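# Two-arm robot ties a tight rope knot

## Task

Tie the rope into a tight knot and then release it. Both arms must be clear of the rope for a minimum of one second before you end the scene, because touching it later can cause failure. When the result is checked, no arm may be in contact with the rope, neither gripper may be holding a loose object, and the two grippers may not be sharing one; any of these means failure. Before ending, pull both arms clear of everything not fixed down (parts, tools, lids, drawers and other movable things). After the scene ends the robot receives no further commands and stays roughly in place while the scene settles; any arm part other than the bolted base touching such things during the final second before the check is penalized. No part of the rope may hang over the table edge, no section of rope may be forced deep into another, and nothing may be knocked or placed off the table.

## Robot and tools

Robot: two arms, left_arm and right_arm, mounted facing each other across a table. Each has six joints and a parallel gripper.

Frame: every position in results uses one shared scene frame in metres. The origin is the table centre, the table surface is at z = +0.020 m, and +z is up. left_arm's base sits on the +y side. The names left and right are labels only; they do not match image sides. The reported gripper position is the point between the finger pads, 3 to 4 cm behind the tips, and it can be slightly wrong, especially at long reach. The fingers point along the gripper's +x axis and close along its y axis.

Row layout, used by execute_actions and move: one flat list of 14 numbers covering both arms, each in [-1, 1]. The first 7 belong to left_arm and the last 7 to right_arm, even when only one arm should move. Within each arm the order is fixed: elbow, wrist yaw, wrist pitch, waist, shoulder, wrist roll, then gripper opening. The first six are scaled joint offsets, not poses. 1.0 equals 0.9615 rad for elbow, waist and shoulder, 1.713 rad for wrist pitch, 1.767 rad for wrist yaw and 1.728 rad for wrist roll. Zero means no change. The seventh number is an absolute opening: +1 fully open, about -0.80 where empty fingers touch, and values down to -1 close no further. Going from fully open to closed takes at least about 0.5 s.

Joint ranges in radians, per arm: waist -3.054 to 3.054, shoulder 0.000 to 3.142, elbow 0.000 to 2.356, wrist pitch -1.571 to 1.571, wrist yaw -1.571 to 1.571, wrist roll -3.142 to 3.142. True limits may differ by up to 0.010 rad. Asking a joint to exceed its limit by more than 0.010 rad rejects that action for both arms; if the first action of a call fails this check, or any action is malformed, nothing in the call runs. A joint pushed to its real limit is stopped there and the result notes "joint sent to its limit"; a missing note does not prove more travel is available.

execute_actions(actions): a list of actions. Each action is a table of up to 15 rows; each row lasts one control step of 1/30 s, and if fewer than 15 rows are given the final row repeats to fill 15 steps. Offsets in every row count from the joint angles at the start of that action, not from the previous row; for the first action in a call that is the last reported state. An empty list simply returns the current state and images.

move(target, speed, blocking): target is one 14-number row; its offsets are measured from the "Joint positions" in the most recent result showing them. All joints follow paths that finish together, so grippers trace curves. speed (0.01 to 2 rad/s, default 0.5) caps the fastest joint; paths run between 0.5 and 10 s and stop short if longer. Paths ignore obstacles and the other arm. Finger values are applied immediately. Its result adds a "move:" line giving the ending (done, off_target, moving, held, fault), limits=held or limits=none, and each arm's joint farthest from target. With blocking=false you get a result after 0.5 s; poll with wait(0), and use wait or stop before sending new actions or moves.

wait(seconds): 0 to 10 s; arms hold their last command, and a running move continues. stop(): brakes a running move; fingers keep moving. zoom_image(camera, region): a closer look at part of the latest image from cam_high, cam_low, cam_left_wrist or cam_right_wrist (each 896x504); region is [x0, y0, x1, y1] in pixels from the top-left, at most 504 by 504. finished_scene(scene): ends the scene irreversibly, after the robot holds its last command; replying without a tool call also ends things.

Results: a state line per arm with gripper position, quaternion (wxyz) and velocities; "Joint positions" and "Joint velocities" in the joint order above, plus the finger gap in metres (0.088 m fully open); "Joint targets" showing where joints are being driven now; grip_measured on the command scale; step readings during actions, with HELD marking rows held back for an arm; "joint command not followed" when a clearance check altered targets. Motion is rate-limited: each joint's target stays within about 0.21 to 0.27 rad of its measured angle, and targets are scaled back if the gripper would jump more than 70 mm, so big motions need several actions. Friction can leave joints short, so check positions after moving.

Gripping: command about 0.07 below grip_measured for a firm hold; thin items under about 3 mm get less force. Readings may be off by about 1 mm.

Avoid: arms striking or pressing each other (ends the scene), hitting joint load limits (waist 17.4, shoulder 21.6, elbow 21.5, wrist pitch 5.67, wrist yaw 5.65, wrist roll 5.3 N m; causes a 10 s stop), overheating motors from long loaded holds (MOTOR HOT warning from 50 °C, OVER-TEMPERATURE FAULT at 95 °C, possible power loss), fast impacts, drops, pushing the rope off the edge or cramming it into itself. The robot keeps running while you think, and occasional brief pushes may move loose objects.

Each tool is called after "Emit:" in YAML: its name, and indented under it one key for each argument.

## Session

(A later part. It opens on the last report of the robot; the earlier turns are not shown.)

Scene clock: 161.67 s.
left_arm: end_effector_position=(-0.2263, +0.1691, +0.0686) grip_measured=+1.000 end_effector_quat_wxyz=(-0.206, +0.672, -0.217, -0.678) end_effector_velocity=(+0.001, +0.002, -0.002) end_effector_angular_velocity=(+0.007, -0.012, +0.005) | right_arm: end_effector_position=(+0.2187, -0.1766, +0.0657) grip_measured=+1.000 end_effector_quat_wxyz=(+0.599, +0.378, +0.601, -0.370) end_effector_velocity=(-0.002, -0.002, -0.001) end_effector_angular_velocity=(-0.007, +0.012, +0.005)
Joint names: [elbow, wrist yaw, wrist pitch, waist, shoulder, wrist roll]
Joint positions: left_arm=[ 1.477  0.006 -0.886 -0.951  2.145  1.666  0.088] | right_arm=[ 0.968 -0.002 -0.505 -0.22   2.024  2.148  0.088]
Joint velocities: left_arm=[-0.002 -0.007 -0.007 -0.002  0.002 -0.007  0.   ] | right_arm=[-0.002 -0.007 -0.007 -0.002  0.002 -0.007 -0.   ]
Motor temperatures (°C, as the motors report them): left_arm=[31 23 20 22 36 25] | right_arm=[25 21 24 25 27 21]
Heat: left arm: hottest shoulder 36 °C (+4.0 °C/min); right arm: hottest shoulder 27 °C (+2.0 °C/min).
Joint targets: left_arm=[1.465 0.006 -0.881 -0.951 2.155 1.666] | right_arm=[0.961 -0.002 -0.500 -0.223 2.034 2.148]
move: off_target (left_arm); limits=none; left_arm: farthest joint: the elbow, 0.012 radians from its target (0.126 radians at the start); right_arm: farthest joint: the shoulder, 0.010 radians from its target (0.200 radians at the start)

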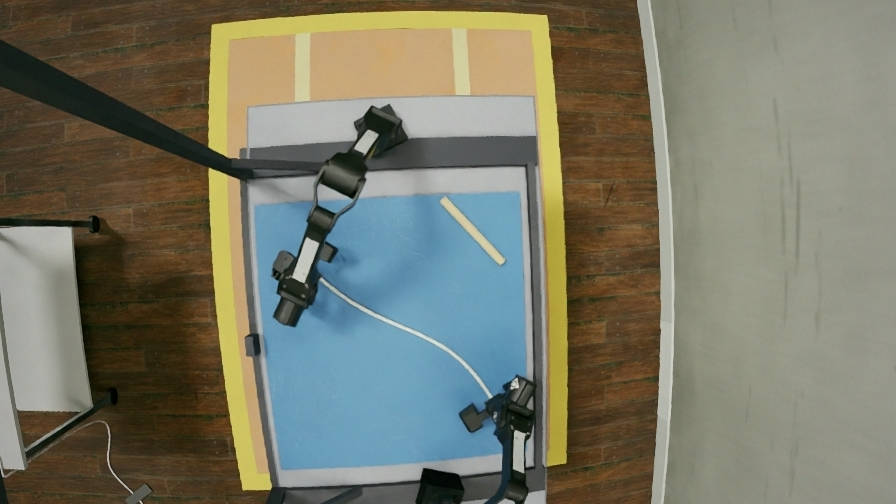

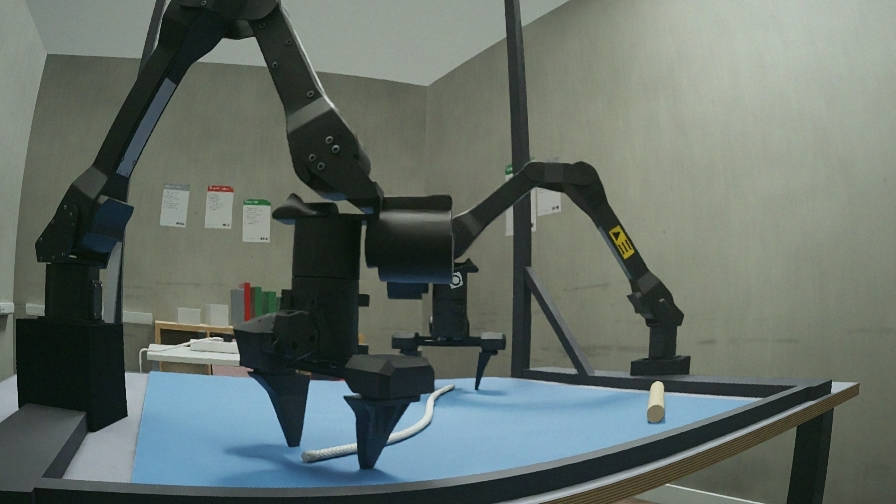

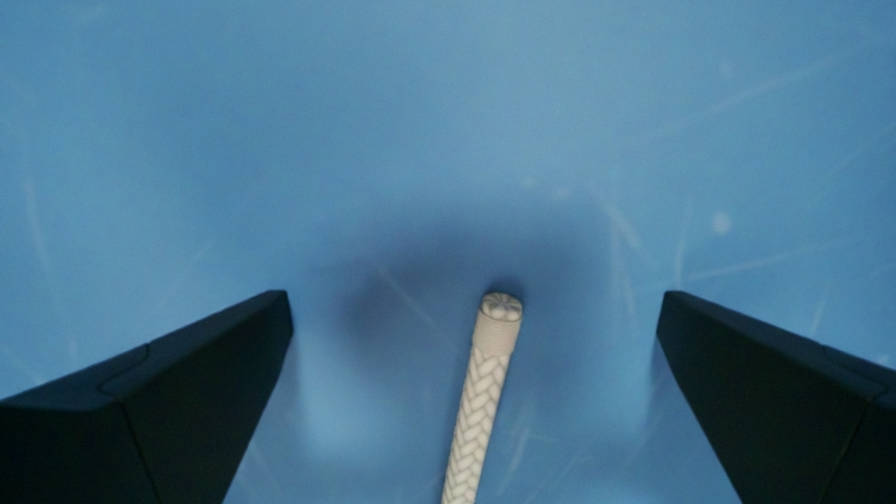

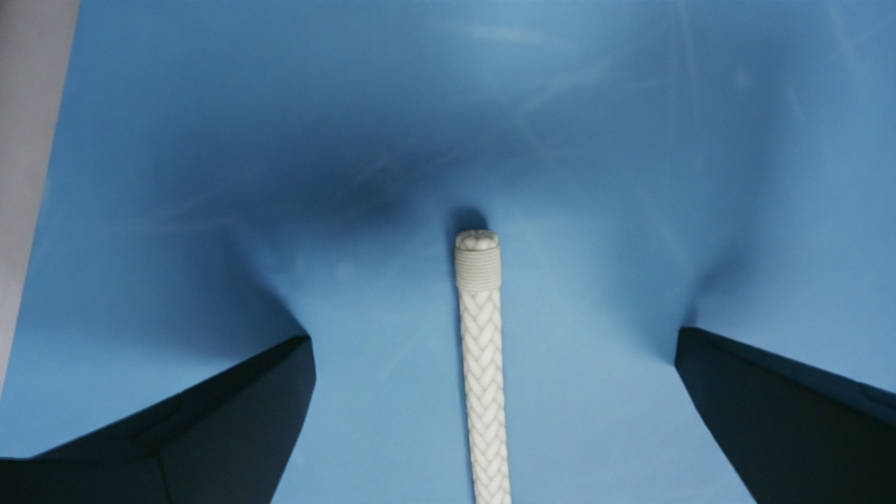

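Emit:
move:
  target: [0.046,0,-0.012,0.056,0.045,0,1, 0,0,0,0,0.018,0,1]
  speed: 0.3

Emit:
move:
  target: [0,0,0,0,0,0,-0.66, 0,0,0,0,0,0,-0.66]

Scene clock: 174.60 s.
left_arm: end_effector_position=(-0.2151, +0.1582, +0.0668) grip_measured=+1.000 end_effector_quat_wxyz=(-0.197, +0.674, -0.199, -0.684) end_effector_velocity=(-0.001, +0.003, +0.000) end_effector_angular_velocity=(+0.010, +0.003, +0.019) | right_arm: end_effector_position=(+0.2184, -0.1771, +0.0644) grip_measured=+1.000 end_effector_quat_wxyz=(+0.599, +0.377, +0.601, -0.372) end_effector_velocity=(-0.002, -0.001, +0.002) end_effector_angular_velocity=(+0.009, +0.020, +0.000)
Joint names: [elbow, wrist yaw, wrist pitch, waist, shoulder, wrist roll]
Joint positions: left_arm=[ 1.513  0.012 -0.907 -0.911  2.171  1.666  0.088] | right_arm=[ 0.968 -0.002 -0.505 -0.22   2.028  2.148  0.088]
Joint velocities: left_arm=[-0.002  0.007 -0.007 -0.002 -0.002 -0.022  0.   ] | right_arm=[-0.002 -0.022 -0.007 -0.007 -0.007 -0.007  0.   ]
Motor temperatures (°C, as the motors report them): left_arm=[30 23 20 22 36 25] | right_arm=[25 21 24 25 27 21]
Heat: left arm: hottest shoulder 36 °C (+3.0 °C/min); right arm: hottest shoulder 27 °C (+1.0 °C/min).
Joint targets: left_arm=[1.522 0.006 -0.907 -0.898 2.188 1.666] | right_arm=[0.968 -0.002 -0.505 -0.220 2.041 2.148]
move: off_target (left_arm, right_arm); limits=none; left_arm: farthest joint: the shoulder, 0.017 radians from its target (0.043 radians at the start); right_arm: farthest joint: the shoulder, 0.014 radians from its target (0.018 radians at the start)

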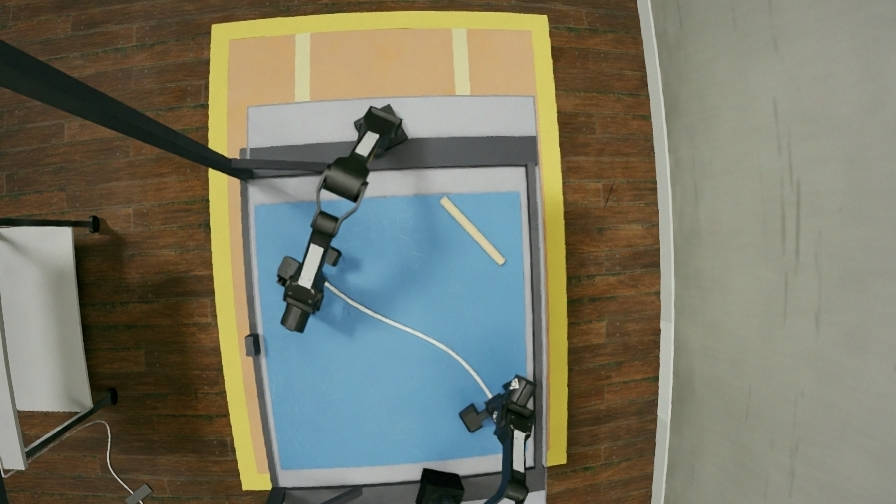

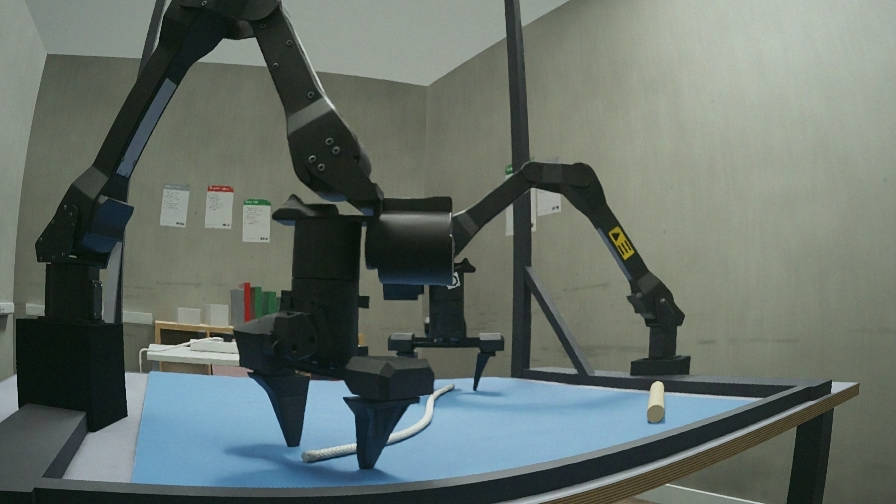

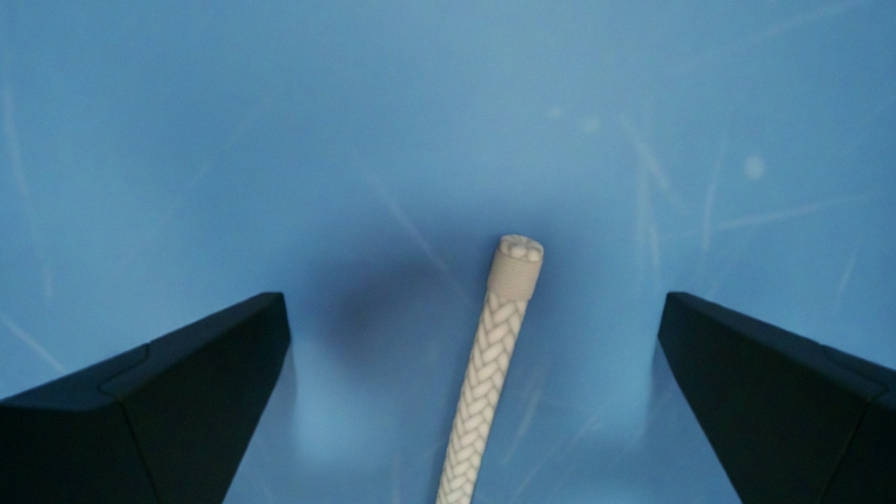

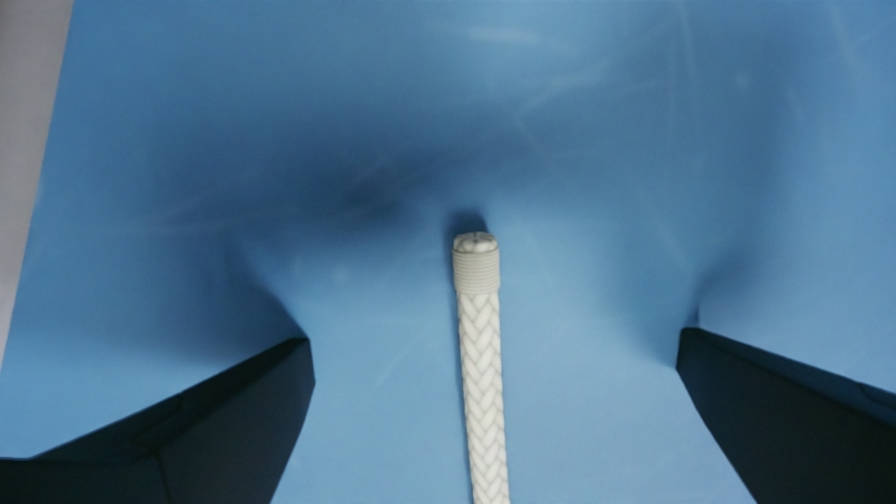

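Scene clock: 175.40 s.
left_arm: end_effector_position=(-0.2152, +0.1583, +0.0668) grip_measured=-0.649 end_effector_quat_wxyz=(-0.197, +0.674, -0.199, -0.684) end_effector_velocity=(+0.004, -0.002, -0.001) end_effector_angular_velocity=(-0.012, -0.018, -0.005) | right_arm: end_effector_position=(+0.2184, -0.1771, +0.0644) grip_measured=-0.651 end_effector_quat_wxyz=(+0.599, +0.377, +0.601, -0.372) end_effector_velocity=(-0.003, -0.001, +0.000) end_effector_angular_velocity=(-0.003, +0.010, -0.005)
Joint names: [elbow, wrist yaw, wrist pitch, waist, shoulder, wrist roll]
Joint positions: left_arm=[ 1.513  0.013 -0.907 -0.911  2.171  1.666  0.007] | right_arm=[ 0.968 -0.002 -0.505 -0.22   2.028  2.148  0.007]
Joint velocities: left_arm=[-0.007 -0.022  0.007  0.002 -0.002  0.007 -0.   ] | right_arm=[-0.002 -0.007 -0.007  0.002 -0.002  0.007 -0.001]
Motor temperatures (°C, as the motors report them): left_arm=[30 23 20 22 36 25] | right_arm=[25 21 24 25 27 21]
Heat: left arm: hottest shoulder 36 °C (+3.0 °C/min); right arm: hottest shoulder 27 °C (+1.0 °C/min).
Joint targets: left_arm=[1.513 0.013 -0.907 -0.911 2.171 1.666] | right_arm=[0.968 -0.003 -0.505 -0.220 2.028 2.148]
move: done; limits=none; left_arm: farthest joint: the wrist yaw, 0.001 radians from its target (0.000 radians at the start); right_arm: farthest joint: the waist, 0.000 radians from its target (0.000 radians at the start)

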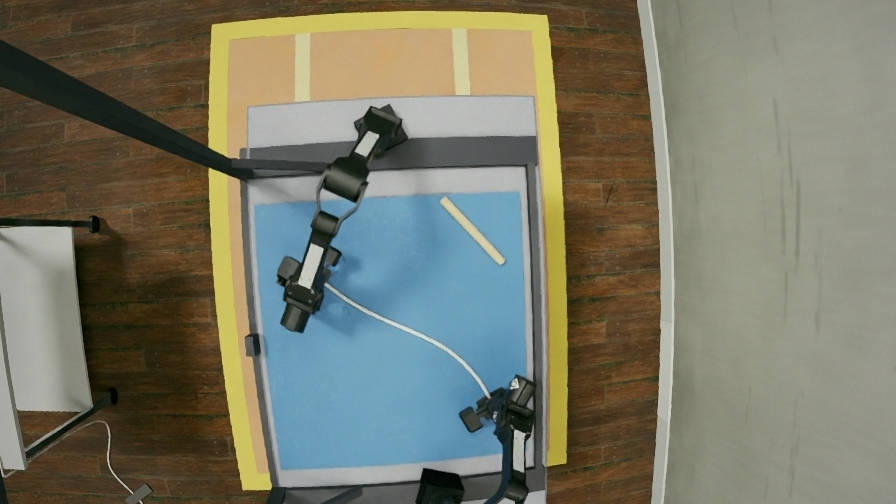

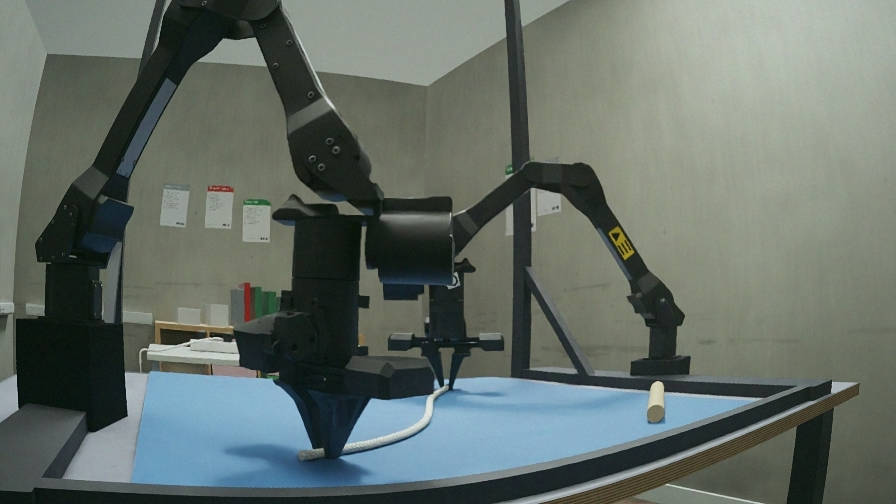

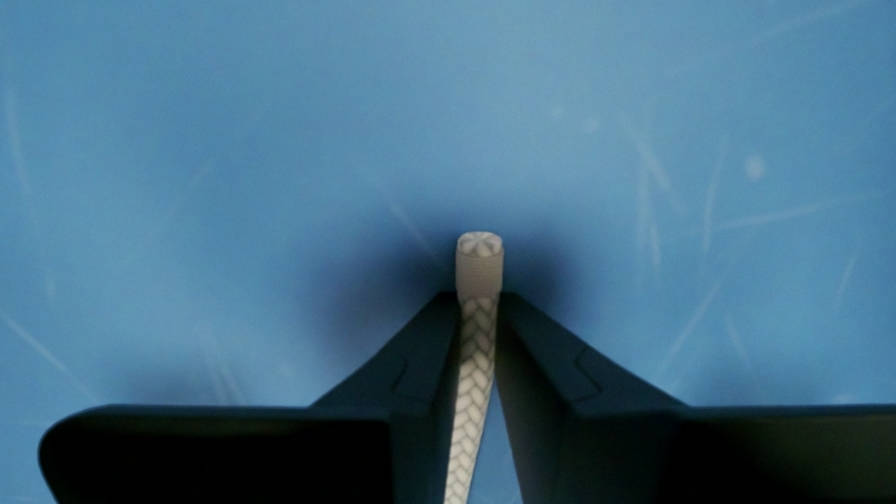

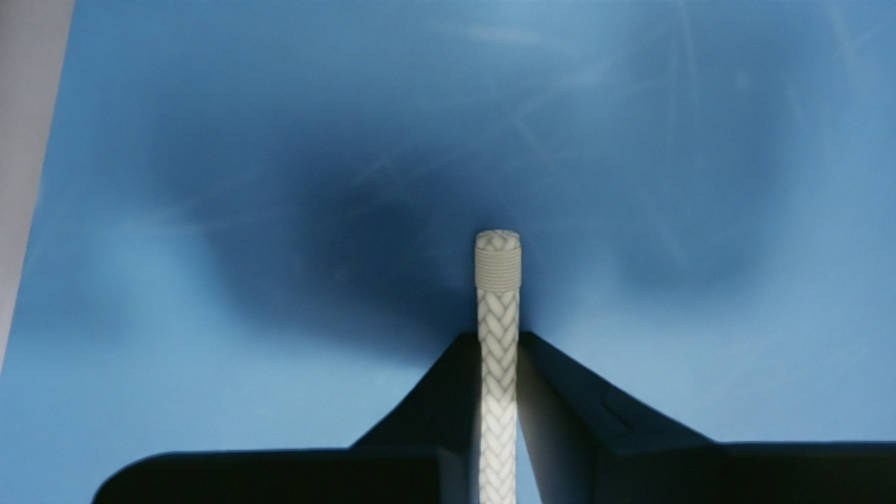

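Emit:
move:
  target: [0.075,0,-0.061,0,-0.048,0,-0.72, 0.01,0,-0.053,0,-0.097,0,-0.72]
  speed: 0.4

Scene clock: 205.67 s.
left_arm: end_effector_position=(-0.2150, +0.1587, +0.0948) grip_measured=-0.674 end_effector_quat_wxyz=(-0.198, +0.674, -0.197, -0.683) end_effector_velocity=(+0.001, +0.007, -0.001) end_effector_angular_velocity=(+0.021, -0.019, -0.015) | right_arm: end_effector_position=(+0.2149, -0.1830, +0.0872) grip_measured=-0.684 end_effector_quat_wxyz=(+0.599, +0.374, +0.601, -0.375) end_effector_velocity=(-0.002, +0.002, +0.003) end_effector_angular_velocity=(+0.013, +0.018, +0.005)
Joint names: [elbow, wrist yaw, wrist pitch, waist, shoulder, wrist roll]
Joint positions: left_arm=[ 1.573  0.013 -1.009 -0.911  2.135  1.666  0.006] | right_arm=[ 0.968 -0.002 -0.592 -0.22   1.948  2.148  0.005]
Joint velocities: left_arm=[-0.007 -0.007 -0.022 -0.007 -0.002  0.007  0.   ] | right_arm=[ 0.002 -0.022 -0.007 -0.002 -0.007 -0.007  0.   ]
Motor temperatures (°C, as the motors report them): left_arm=[29 23 20 22 40 25] | right_arm=[25 21 24 25 28 21]
Heat: left arm: hottest shoulder 40 °C (+5.0 °C/min); right arm: hottest shoulder 28 °C (+2.0 °C/min).
Joint targets: left_arm=[1.585 0.013 -1.011 -0.911 2.125 1.666] | right_arm=[0.978 -0.002 -0.595 -0.220 1.935 2.148]
move: off_target (left_arm, right_arm); limits=none; left_arm: farthest joint: the elbow, 0.012 radians from its target (0.072 radians at the start); right_arm: farthest joint: the shoulder, 0.014 radians from its target (0.093 radians at the start)

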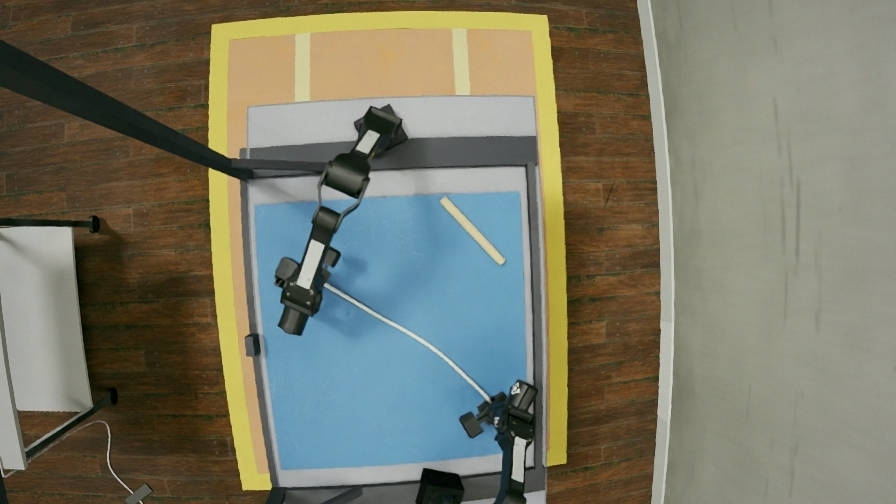

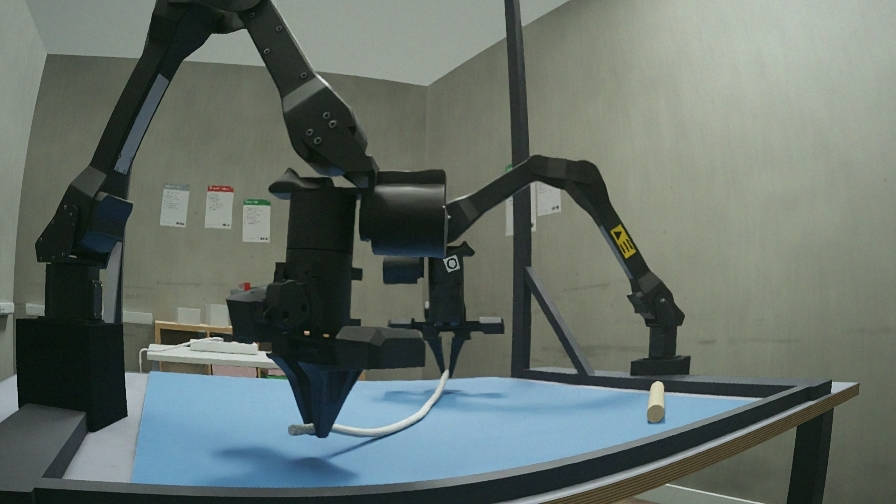

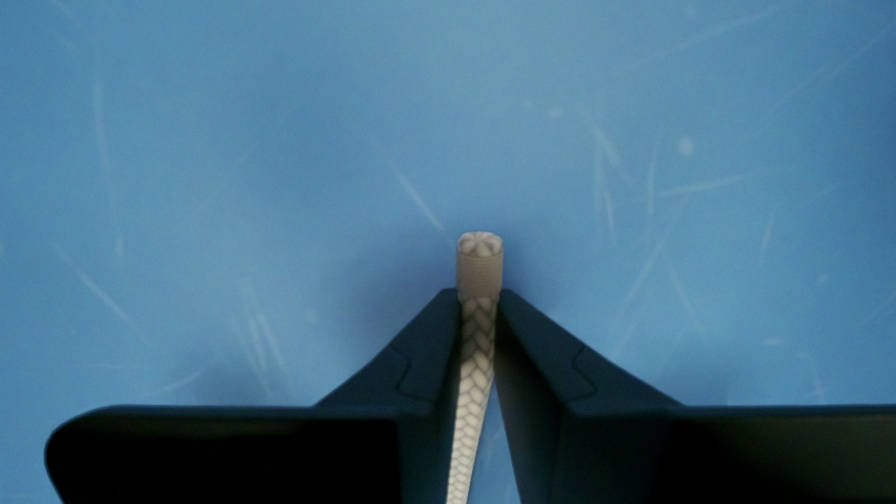

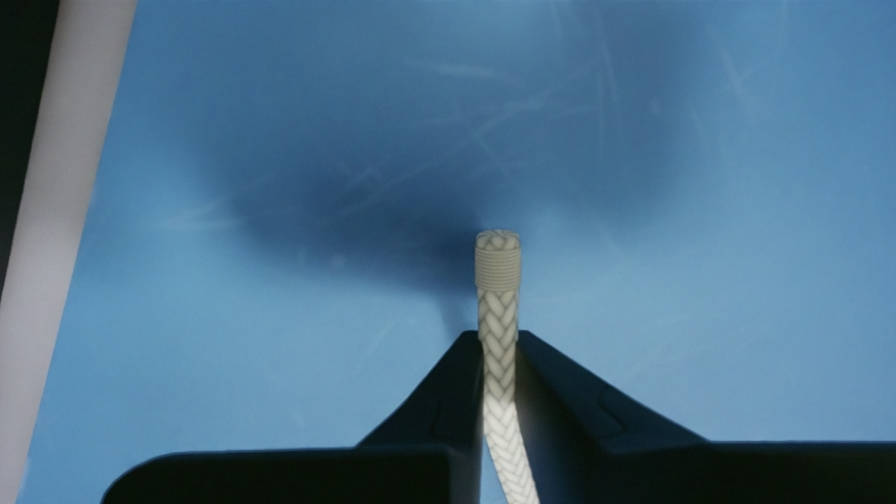

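Emit:
move:
  target: [0.339,0,-0.074,0.093,0.207,-0.481,-0.72, 0.55,0,-0.124,0.325,0.33,-0.01,-0.72]
  speed: 0.5

Scene clock: 212.57 s.
left_arm: end_effector_position=(-0.2012, +0.1001, +0.0948) grip_measured=-0.674 end_effector_quat_wxyz=(+0.119, +0.693, +0.124, -0.701) end_effector_velocity=(-0.002, -0.000, +0.000) end_effector_angular_velocity=(-0.004, +0.010, +0.005) | right_arm: end_effector_position=(+0.1508, -0.0499, +0.0886) grip_measured=-0.684 end_effector_quat_wxyz=(+0.652, +0.272, +0.653, -0.273) end_effector_velocity=(-0.001, -0.002, +0.000) end_effector_angular_velocity=(-0.005, +0.009, +0.005)
Joint names: [elbow, wrist yaw, wrist pitch, waist, shoulder, wrist roll]
Joint positions: left_arm=[ 1.885  0.013 -1.133 -0.824  2.323  0.841  0.006] | right_arm=[ 1.485 -0.002 -0.802  0.089  2.256  2.134  0.005]
Joint velocities: left_arm=[-0.002  0.007  0.007 -0.002 -0.002 -0.007 -0.   ] | right_arm=[-0.002 -0.007 -0.007 -0.002 -0.002 -0.007 -0.   ]
Motor temperatures (°C, as the motors report them): left_arm=[30 23 20 22 40 25] | right_arm=[25 21 24 25 29 21]
Heat: left arm: hottest shoulder 40 °C (+5.0 °C/min); right arm: hottest shoulder 29 °C (+3.0 °C/min).
Joint targets: left_arm=[1.899 0.013 -1.135 -0.822 2.333 0.835] | right_arm=[1.497 -0.002 -0.805 0.092 2.266 2.131]
move: off_target (left_arm, right_arm); limits=none; left_arm: farthest joint: the elbow, 0.013 radians from its target (0.326 radians at the start); right_arm: farthest joint: the elbow, 0.012 radians from its target (0.529 radians at the start)

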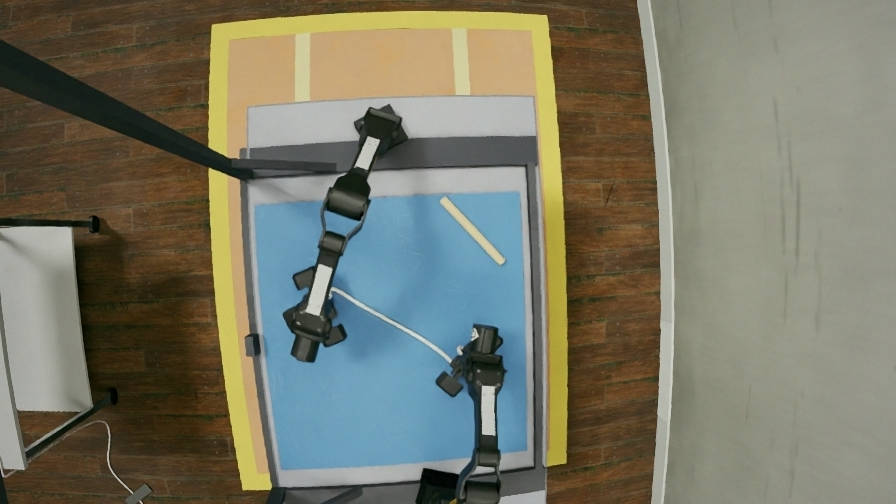

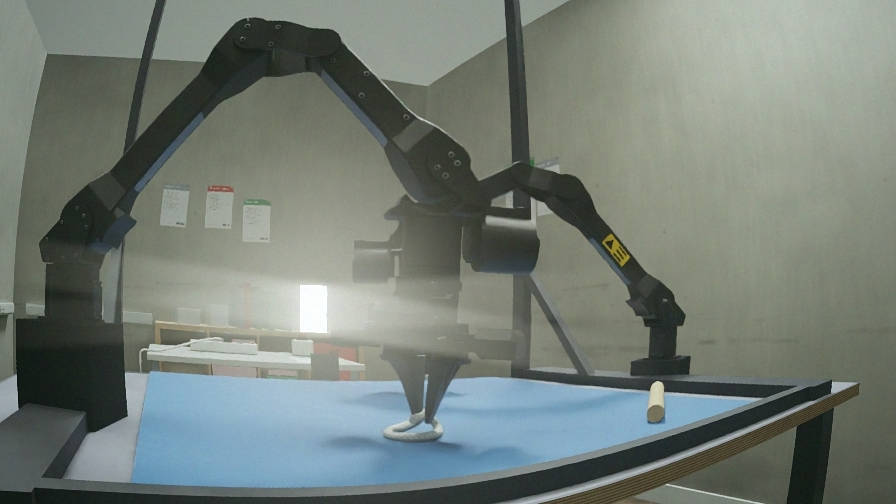

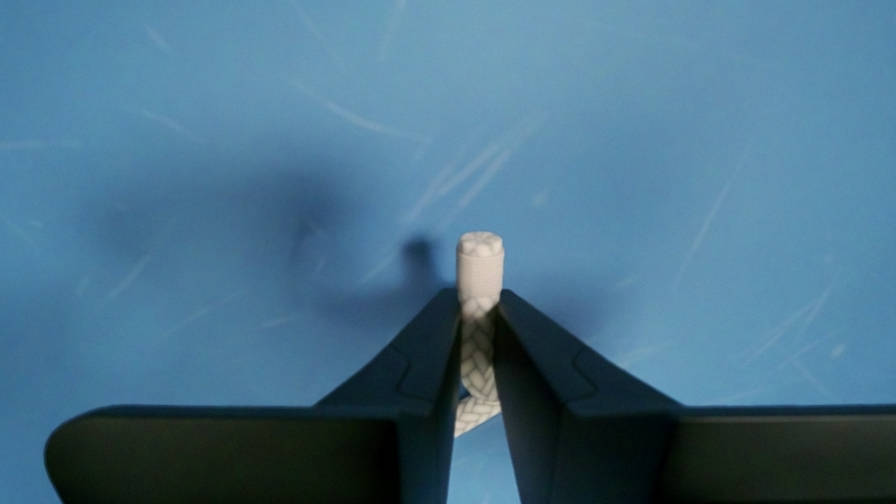

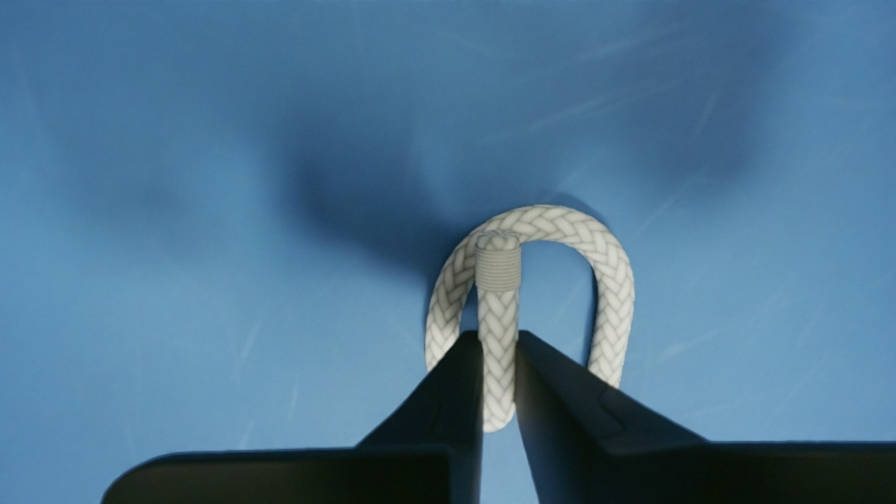

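Emit:
move:
  target: [-0.765,0,0.013,-0.427,-0.743,0.417,-0.72, 0,0,0,0,0,0,-0.72]
  speed: 0.6

Scene clock: 232.63 s.
left_arm: end_effector_position=(-0.2313, +0.3199, +0.1611) grip_measured=-0.674 end_effector_quat_wxyz=(-0.269, +0.650, -0.266, -0.659) end_effector_velocity=(+0.005, +0.004, -0.001) end_effector_angular_velocity=(+0.014, -0.024, +0.020) | right_arm: end_effector_position=(+0.1508, -0.0499, +0.0886) grip_measured=-0.684 end_effector_quat_wxyz=(+0.652, +0.272, +0.653, -0.273) end_effector_velocity=(+0.000, -0.008, -0.003) end_effector_angular_velocity=(-0.029, +0.014, +0.015)
Joint names: [elbow, wrist yaw, wrist pitch, waist, shoulder, wrist roll]
Joint positions: left_arm=[ 1.161  0.013 -1.113 -1.231  1.618  1.555  0.006] | right_arm=[ 1.485 -0.002 -0.802  0.089  2.256  2.134  0.005]
Joint velocities: left_arm=[-0.007 -0.007 -0.022 -0.002 -0.002 -0.022 -0.   ] | right_arm=[-0.007 -0.007 -0.022 -0.007  0.002 -0.022 -0.   ]
Motor temperatures (°C, as the motors report them): left_arm=[31 23 20 22 41 25] | right_arm=[27 21 24 25 31 21]
Heat: left arm: hottest shoulder 41 °C (+5.0 °C/min); right arm: hottest shoulder 31 °C (+4.0 °C/min).
Joint targets: left_arm=[1.150 0.013 -1.110 -1.235 1.609 1.562] | right_arm=[1.485 -0.002 -0.802 0.089 2.256 2.134]
move: off_target (left_arm); limits=none; left_arm: farthest joint: the elbow, 0.012 radians from its target (0.736 radians at the start); right_arm: farthest joint: the waist, 0.000 radians from its target (0.000 radians at the start)

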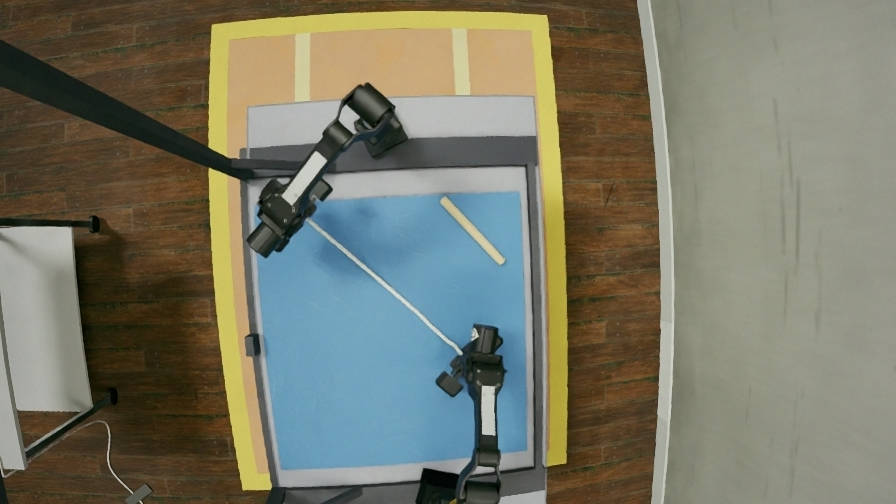

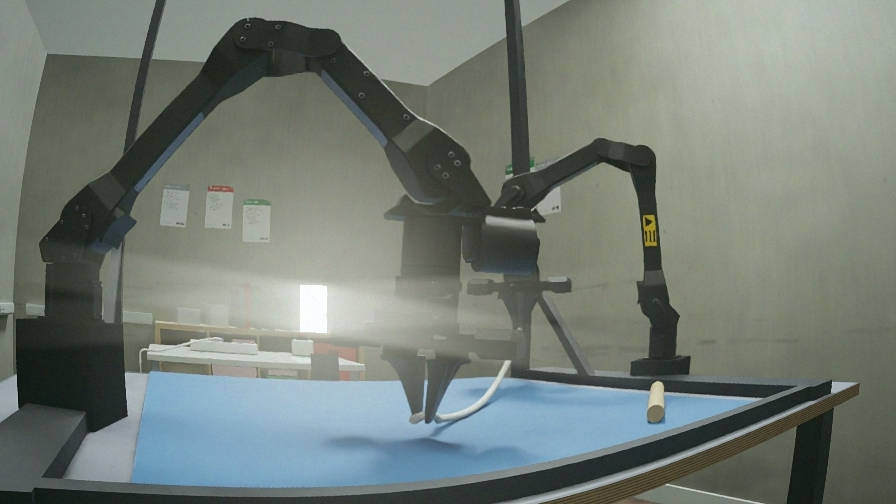

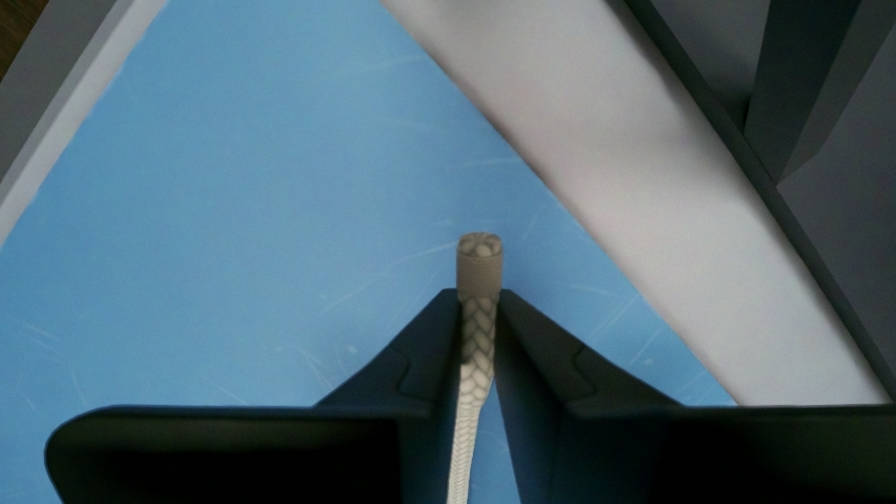

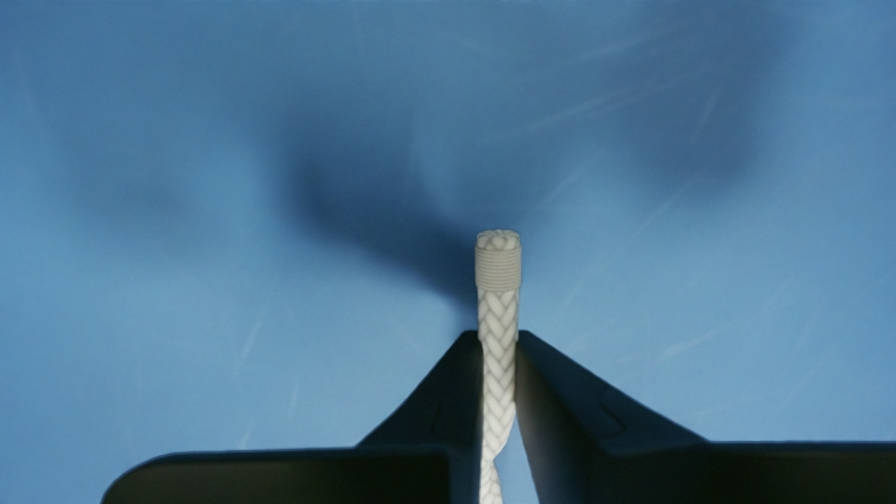

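Emit:
move:
  target: [0.275,0,0.093,0.428,0.441,-0.314,-0.72, -0.032,0,0.043,0,0.063,0,-0.72]
  speed: 0.4

Scene clock: 245.40 s.
left_arm: end_effector_position=(-0.1718, +0.1713, +0.0944) grip_measured=-0.674 end_effector_quat_wxyz=(+0.056, +0.701, +0.063, -0.708) end_effector_velocity=(+0.002, -0.001, -0.001) end_effector_angular_velocity=(-0.005, -0.006, +0.039) | right_arm: end_effector_position=(+0.1511, -0.0489, +0.0677) grip_measured=-0.684 end_effector_quat_wxyz=(+0.651, +0.273, +0.653, -0.272) end_effector_velocity=(-0.003, -0.002, +0.000) end_effector_angular_velocity=(-0.002, +0.023, +0.005)
Joint names: [elbow, wrist yaw, wrist pitch, waist, shoulder, wrist roll]
Joint positions: left_arm=[ 1.413  0.013 -0.956 -0.823  2.033  1.019  0.006] | right_arm=[ 1.465 -0.002 -0.734  0.089  2.299  2.134  0.005]
Joint velocities: left_arm=[-0.002 -0.007  0.007  0.002  0.002 -0.037  0.   ] | right_arm=[-0.002 -0.022 -0.007 -0.002 -0.002 -0.007  0.   ]
Motor temperatures (°C, as the motors report them): left_arm=[30 23 20 22 39 25] | right_arm=[26 21 24 25 32 21]
Heat: left arm: hottest shoulder 39 °C (+2.0 °C/min); right arm: hottest shoulder 32 °C (+5.0 °C/min).
Joint targets: left_arm=[1.426 0.013 -0.954 -0.820 2.042 1.012] | right_arm=[1.454 -0.002 -0.728 0.089 2.317 2.134]
move: off_target (left_arm, right_arm); limits=none; left_arm: farthest joint: the elbow, 0.012 radians from its target (0.264 radians at the start); right_arm: farthest joint: the shoulder, 0.018 radians from its target (0.061 radians at the start)

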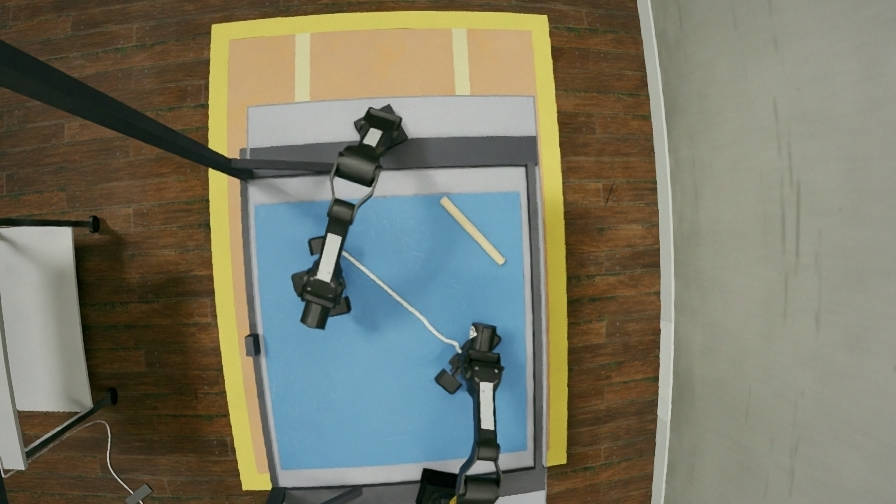

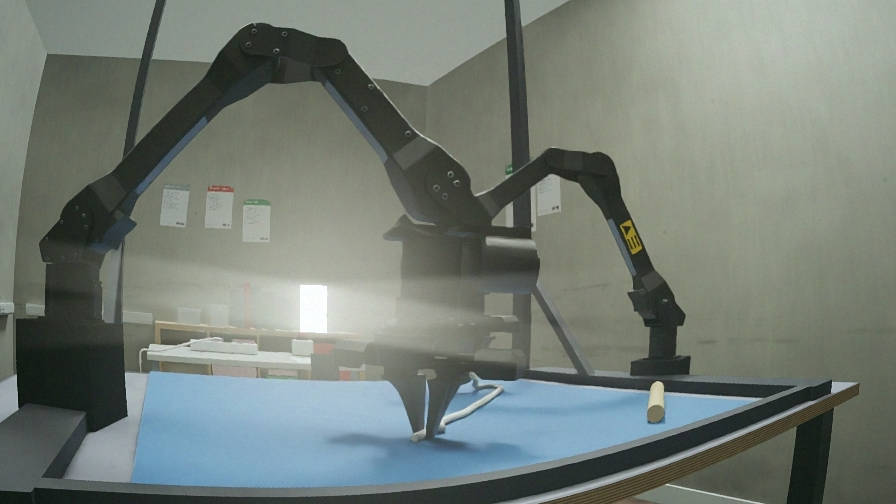

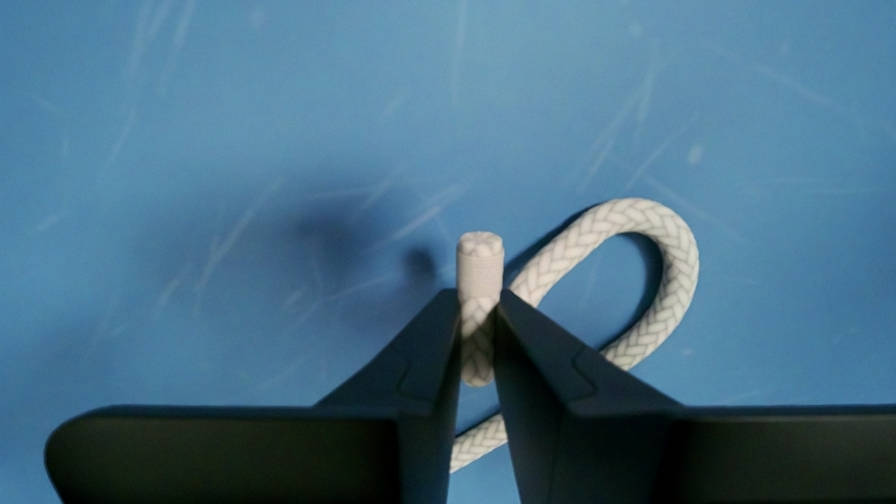

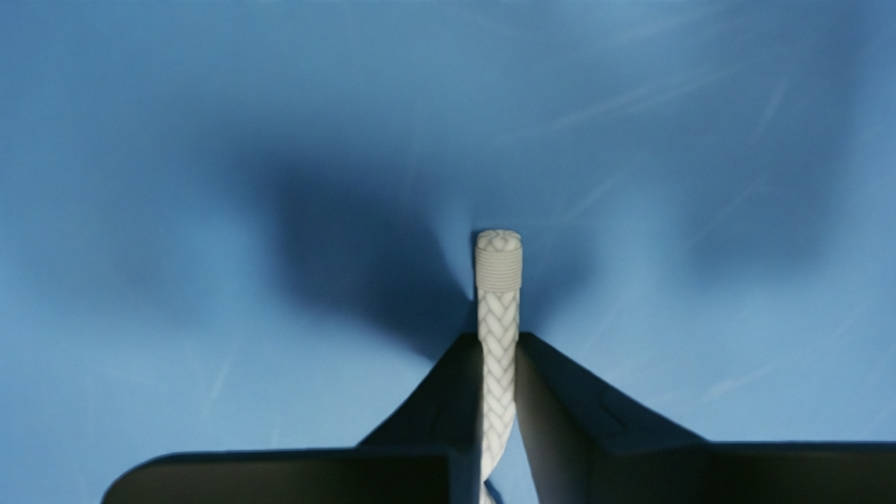

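Emit:
move:
  target: [0.756,0,-0.266,0.428,0.276,-0.677,-0.72, 0,0,0,0,0,0,-0.72]
  speed: 0.5

Scene clock: 273.97 s.
left_arm: end_effector_position=(-0.0211, +0.0697, +0.1703) grip_measured=-0.674 end_effector_quat_wxyz=(+0.538, +0.452, +0.545, -0.458) end_effector_velocity=(+0.002, -0.001, +0.000) end_effector_angular_velocity=(-0.007, -0.022, -0.010) | right_arm: end_effector_position=(+0.1511, -0.0489, +0.0677) grip_measured=-0.684 end_effector_quat_wxyz=(+0.651, +0.273, +0.653, -0.272) end_effector_velocity=(-0.001, -0.002, +0.000) end_effector_angular_velocity=(-0.005, +0.009, +0.005)
Joint names: [elbow, wrist yaw, wrist pitch, waist, shoulder, wrist roll]
Joint positions: left_arm=[ 2.127  0.013 -1.409 -0.412  2.288 -0.144  0.006] | right_arm=[ 1.465 -0.002 -0.734  0.089  2.299  2.134  0.005]
Joint velocities: left_arm=[-0.002 -0.022  0.007 -0.002 -0.002  0.007 -0.   ] | right_arm=[-0.002 -0.007 -0.007 -0.002 -0.002 -0.007 -0.   ]
Motor temperatures (°C, as the motors report them): left_arm=[31 23 20 22 39 25] | right_arm=[26 21 24 25 32 21]
Heat: left arm: hottest shoulder 39 °C (-2.0 °C/min); right arm: hottest shoulder 32 °C (+3.0 °C/min).
Joint targets: left_arm=[2.140 0.013 -1.412 -0.411 2.298 -0.151] | right_arm=[1.465 -0.002 -0.734 0.089 2.299 2.134]
move: off_target (left_arm); limits=none; left_arm: farthest joint: the elbow, 0.013 radians from its target (0.727 radians at the start); right_arm: farthest joint: the waist, 0.000 radians from its target (0.000 radians at the start)

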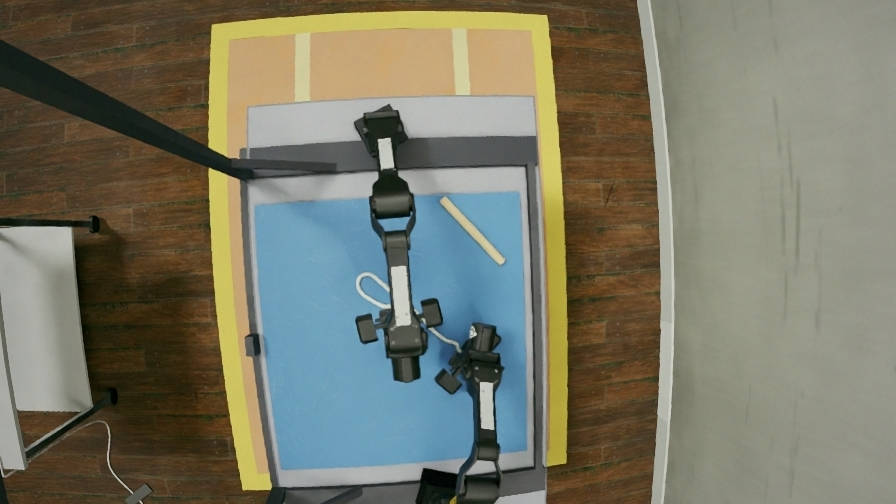

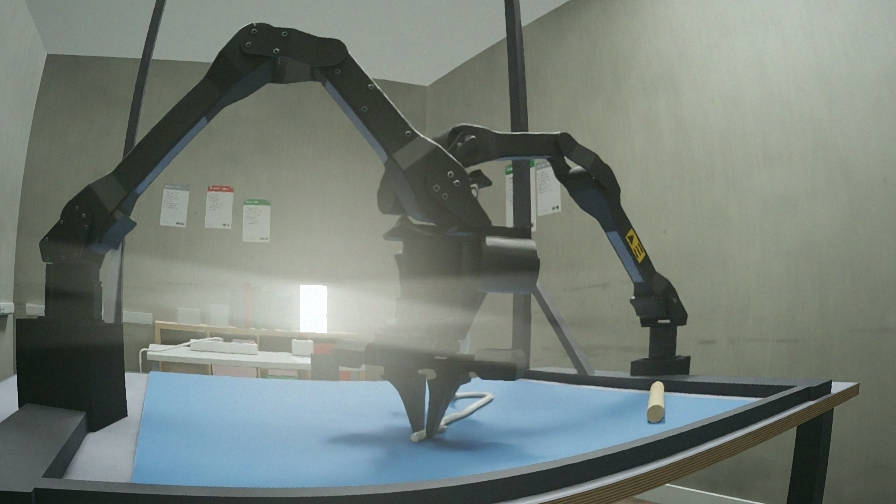

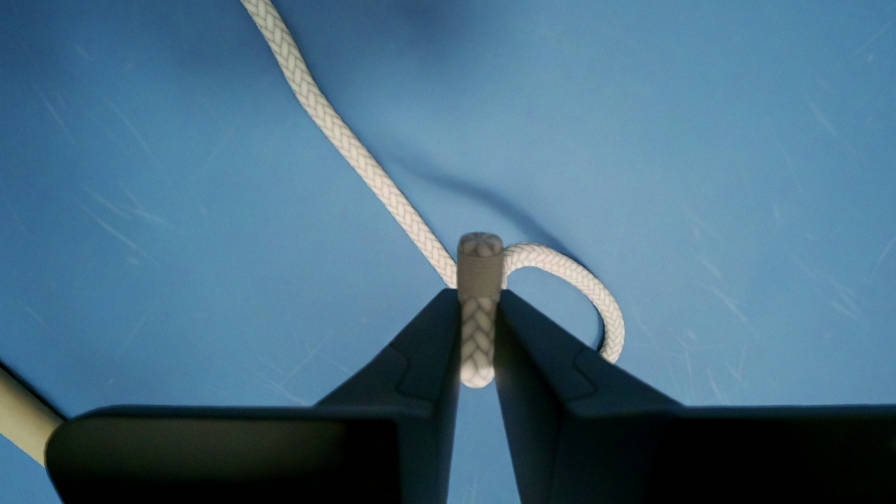

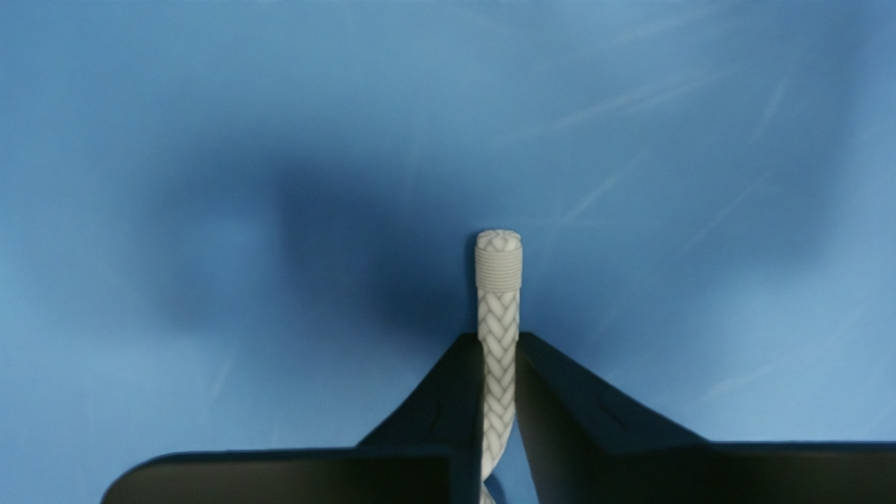

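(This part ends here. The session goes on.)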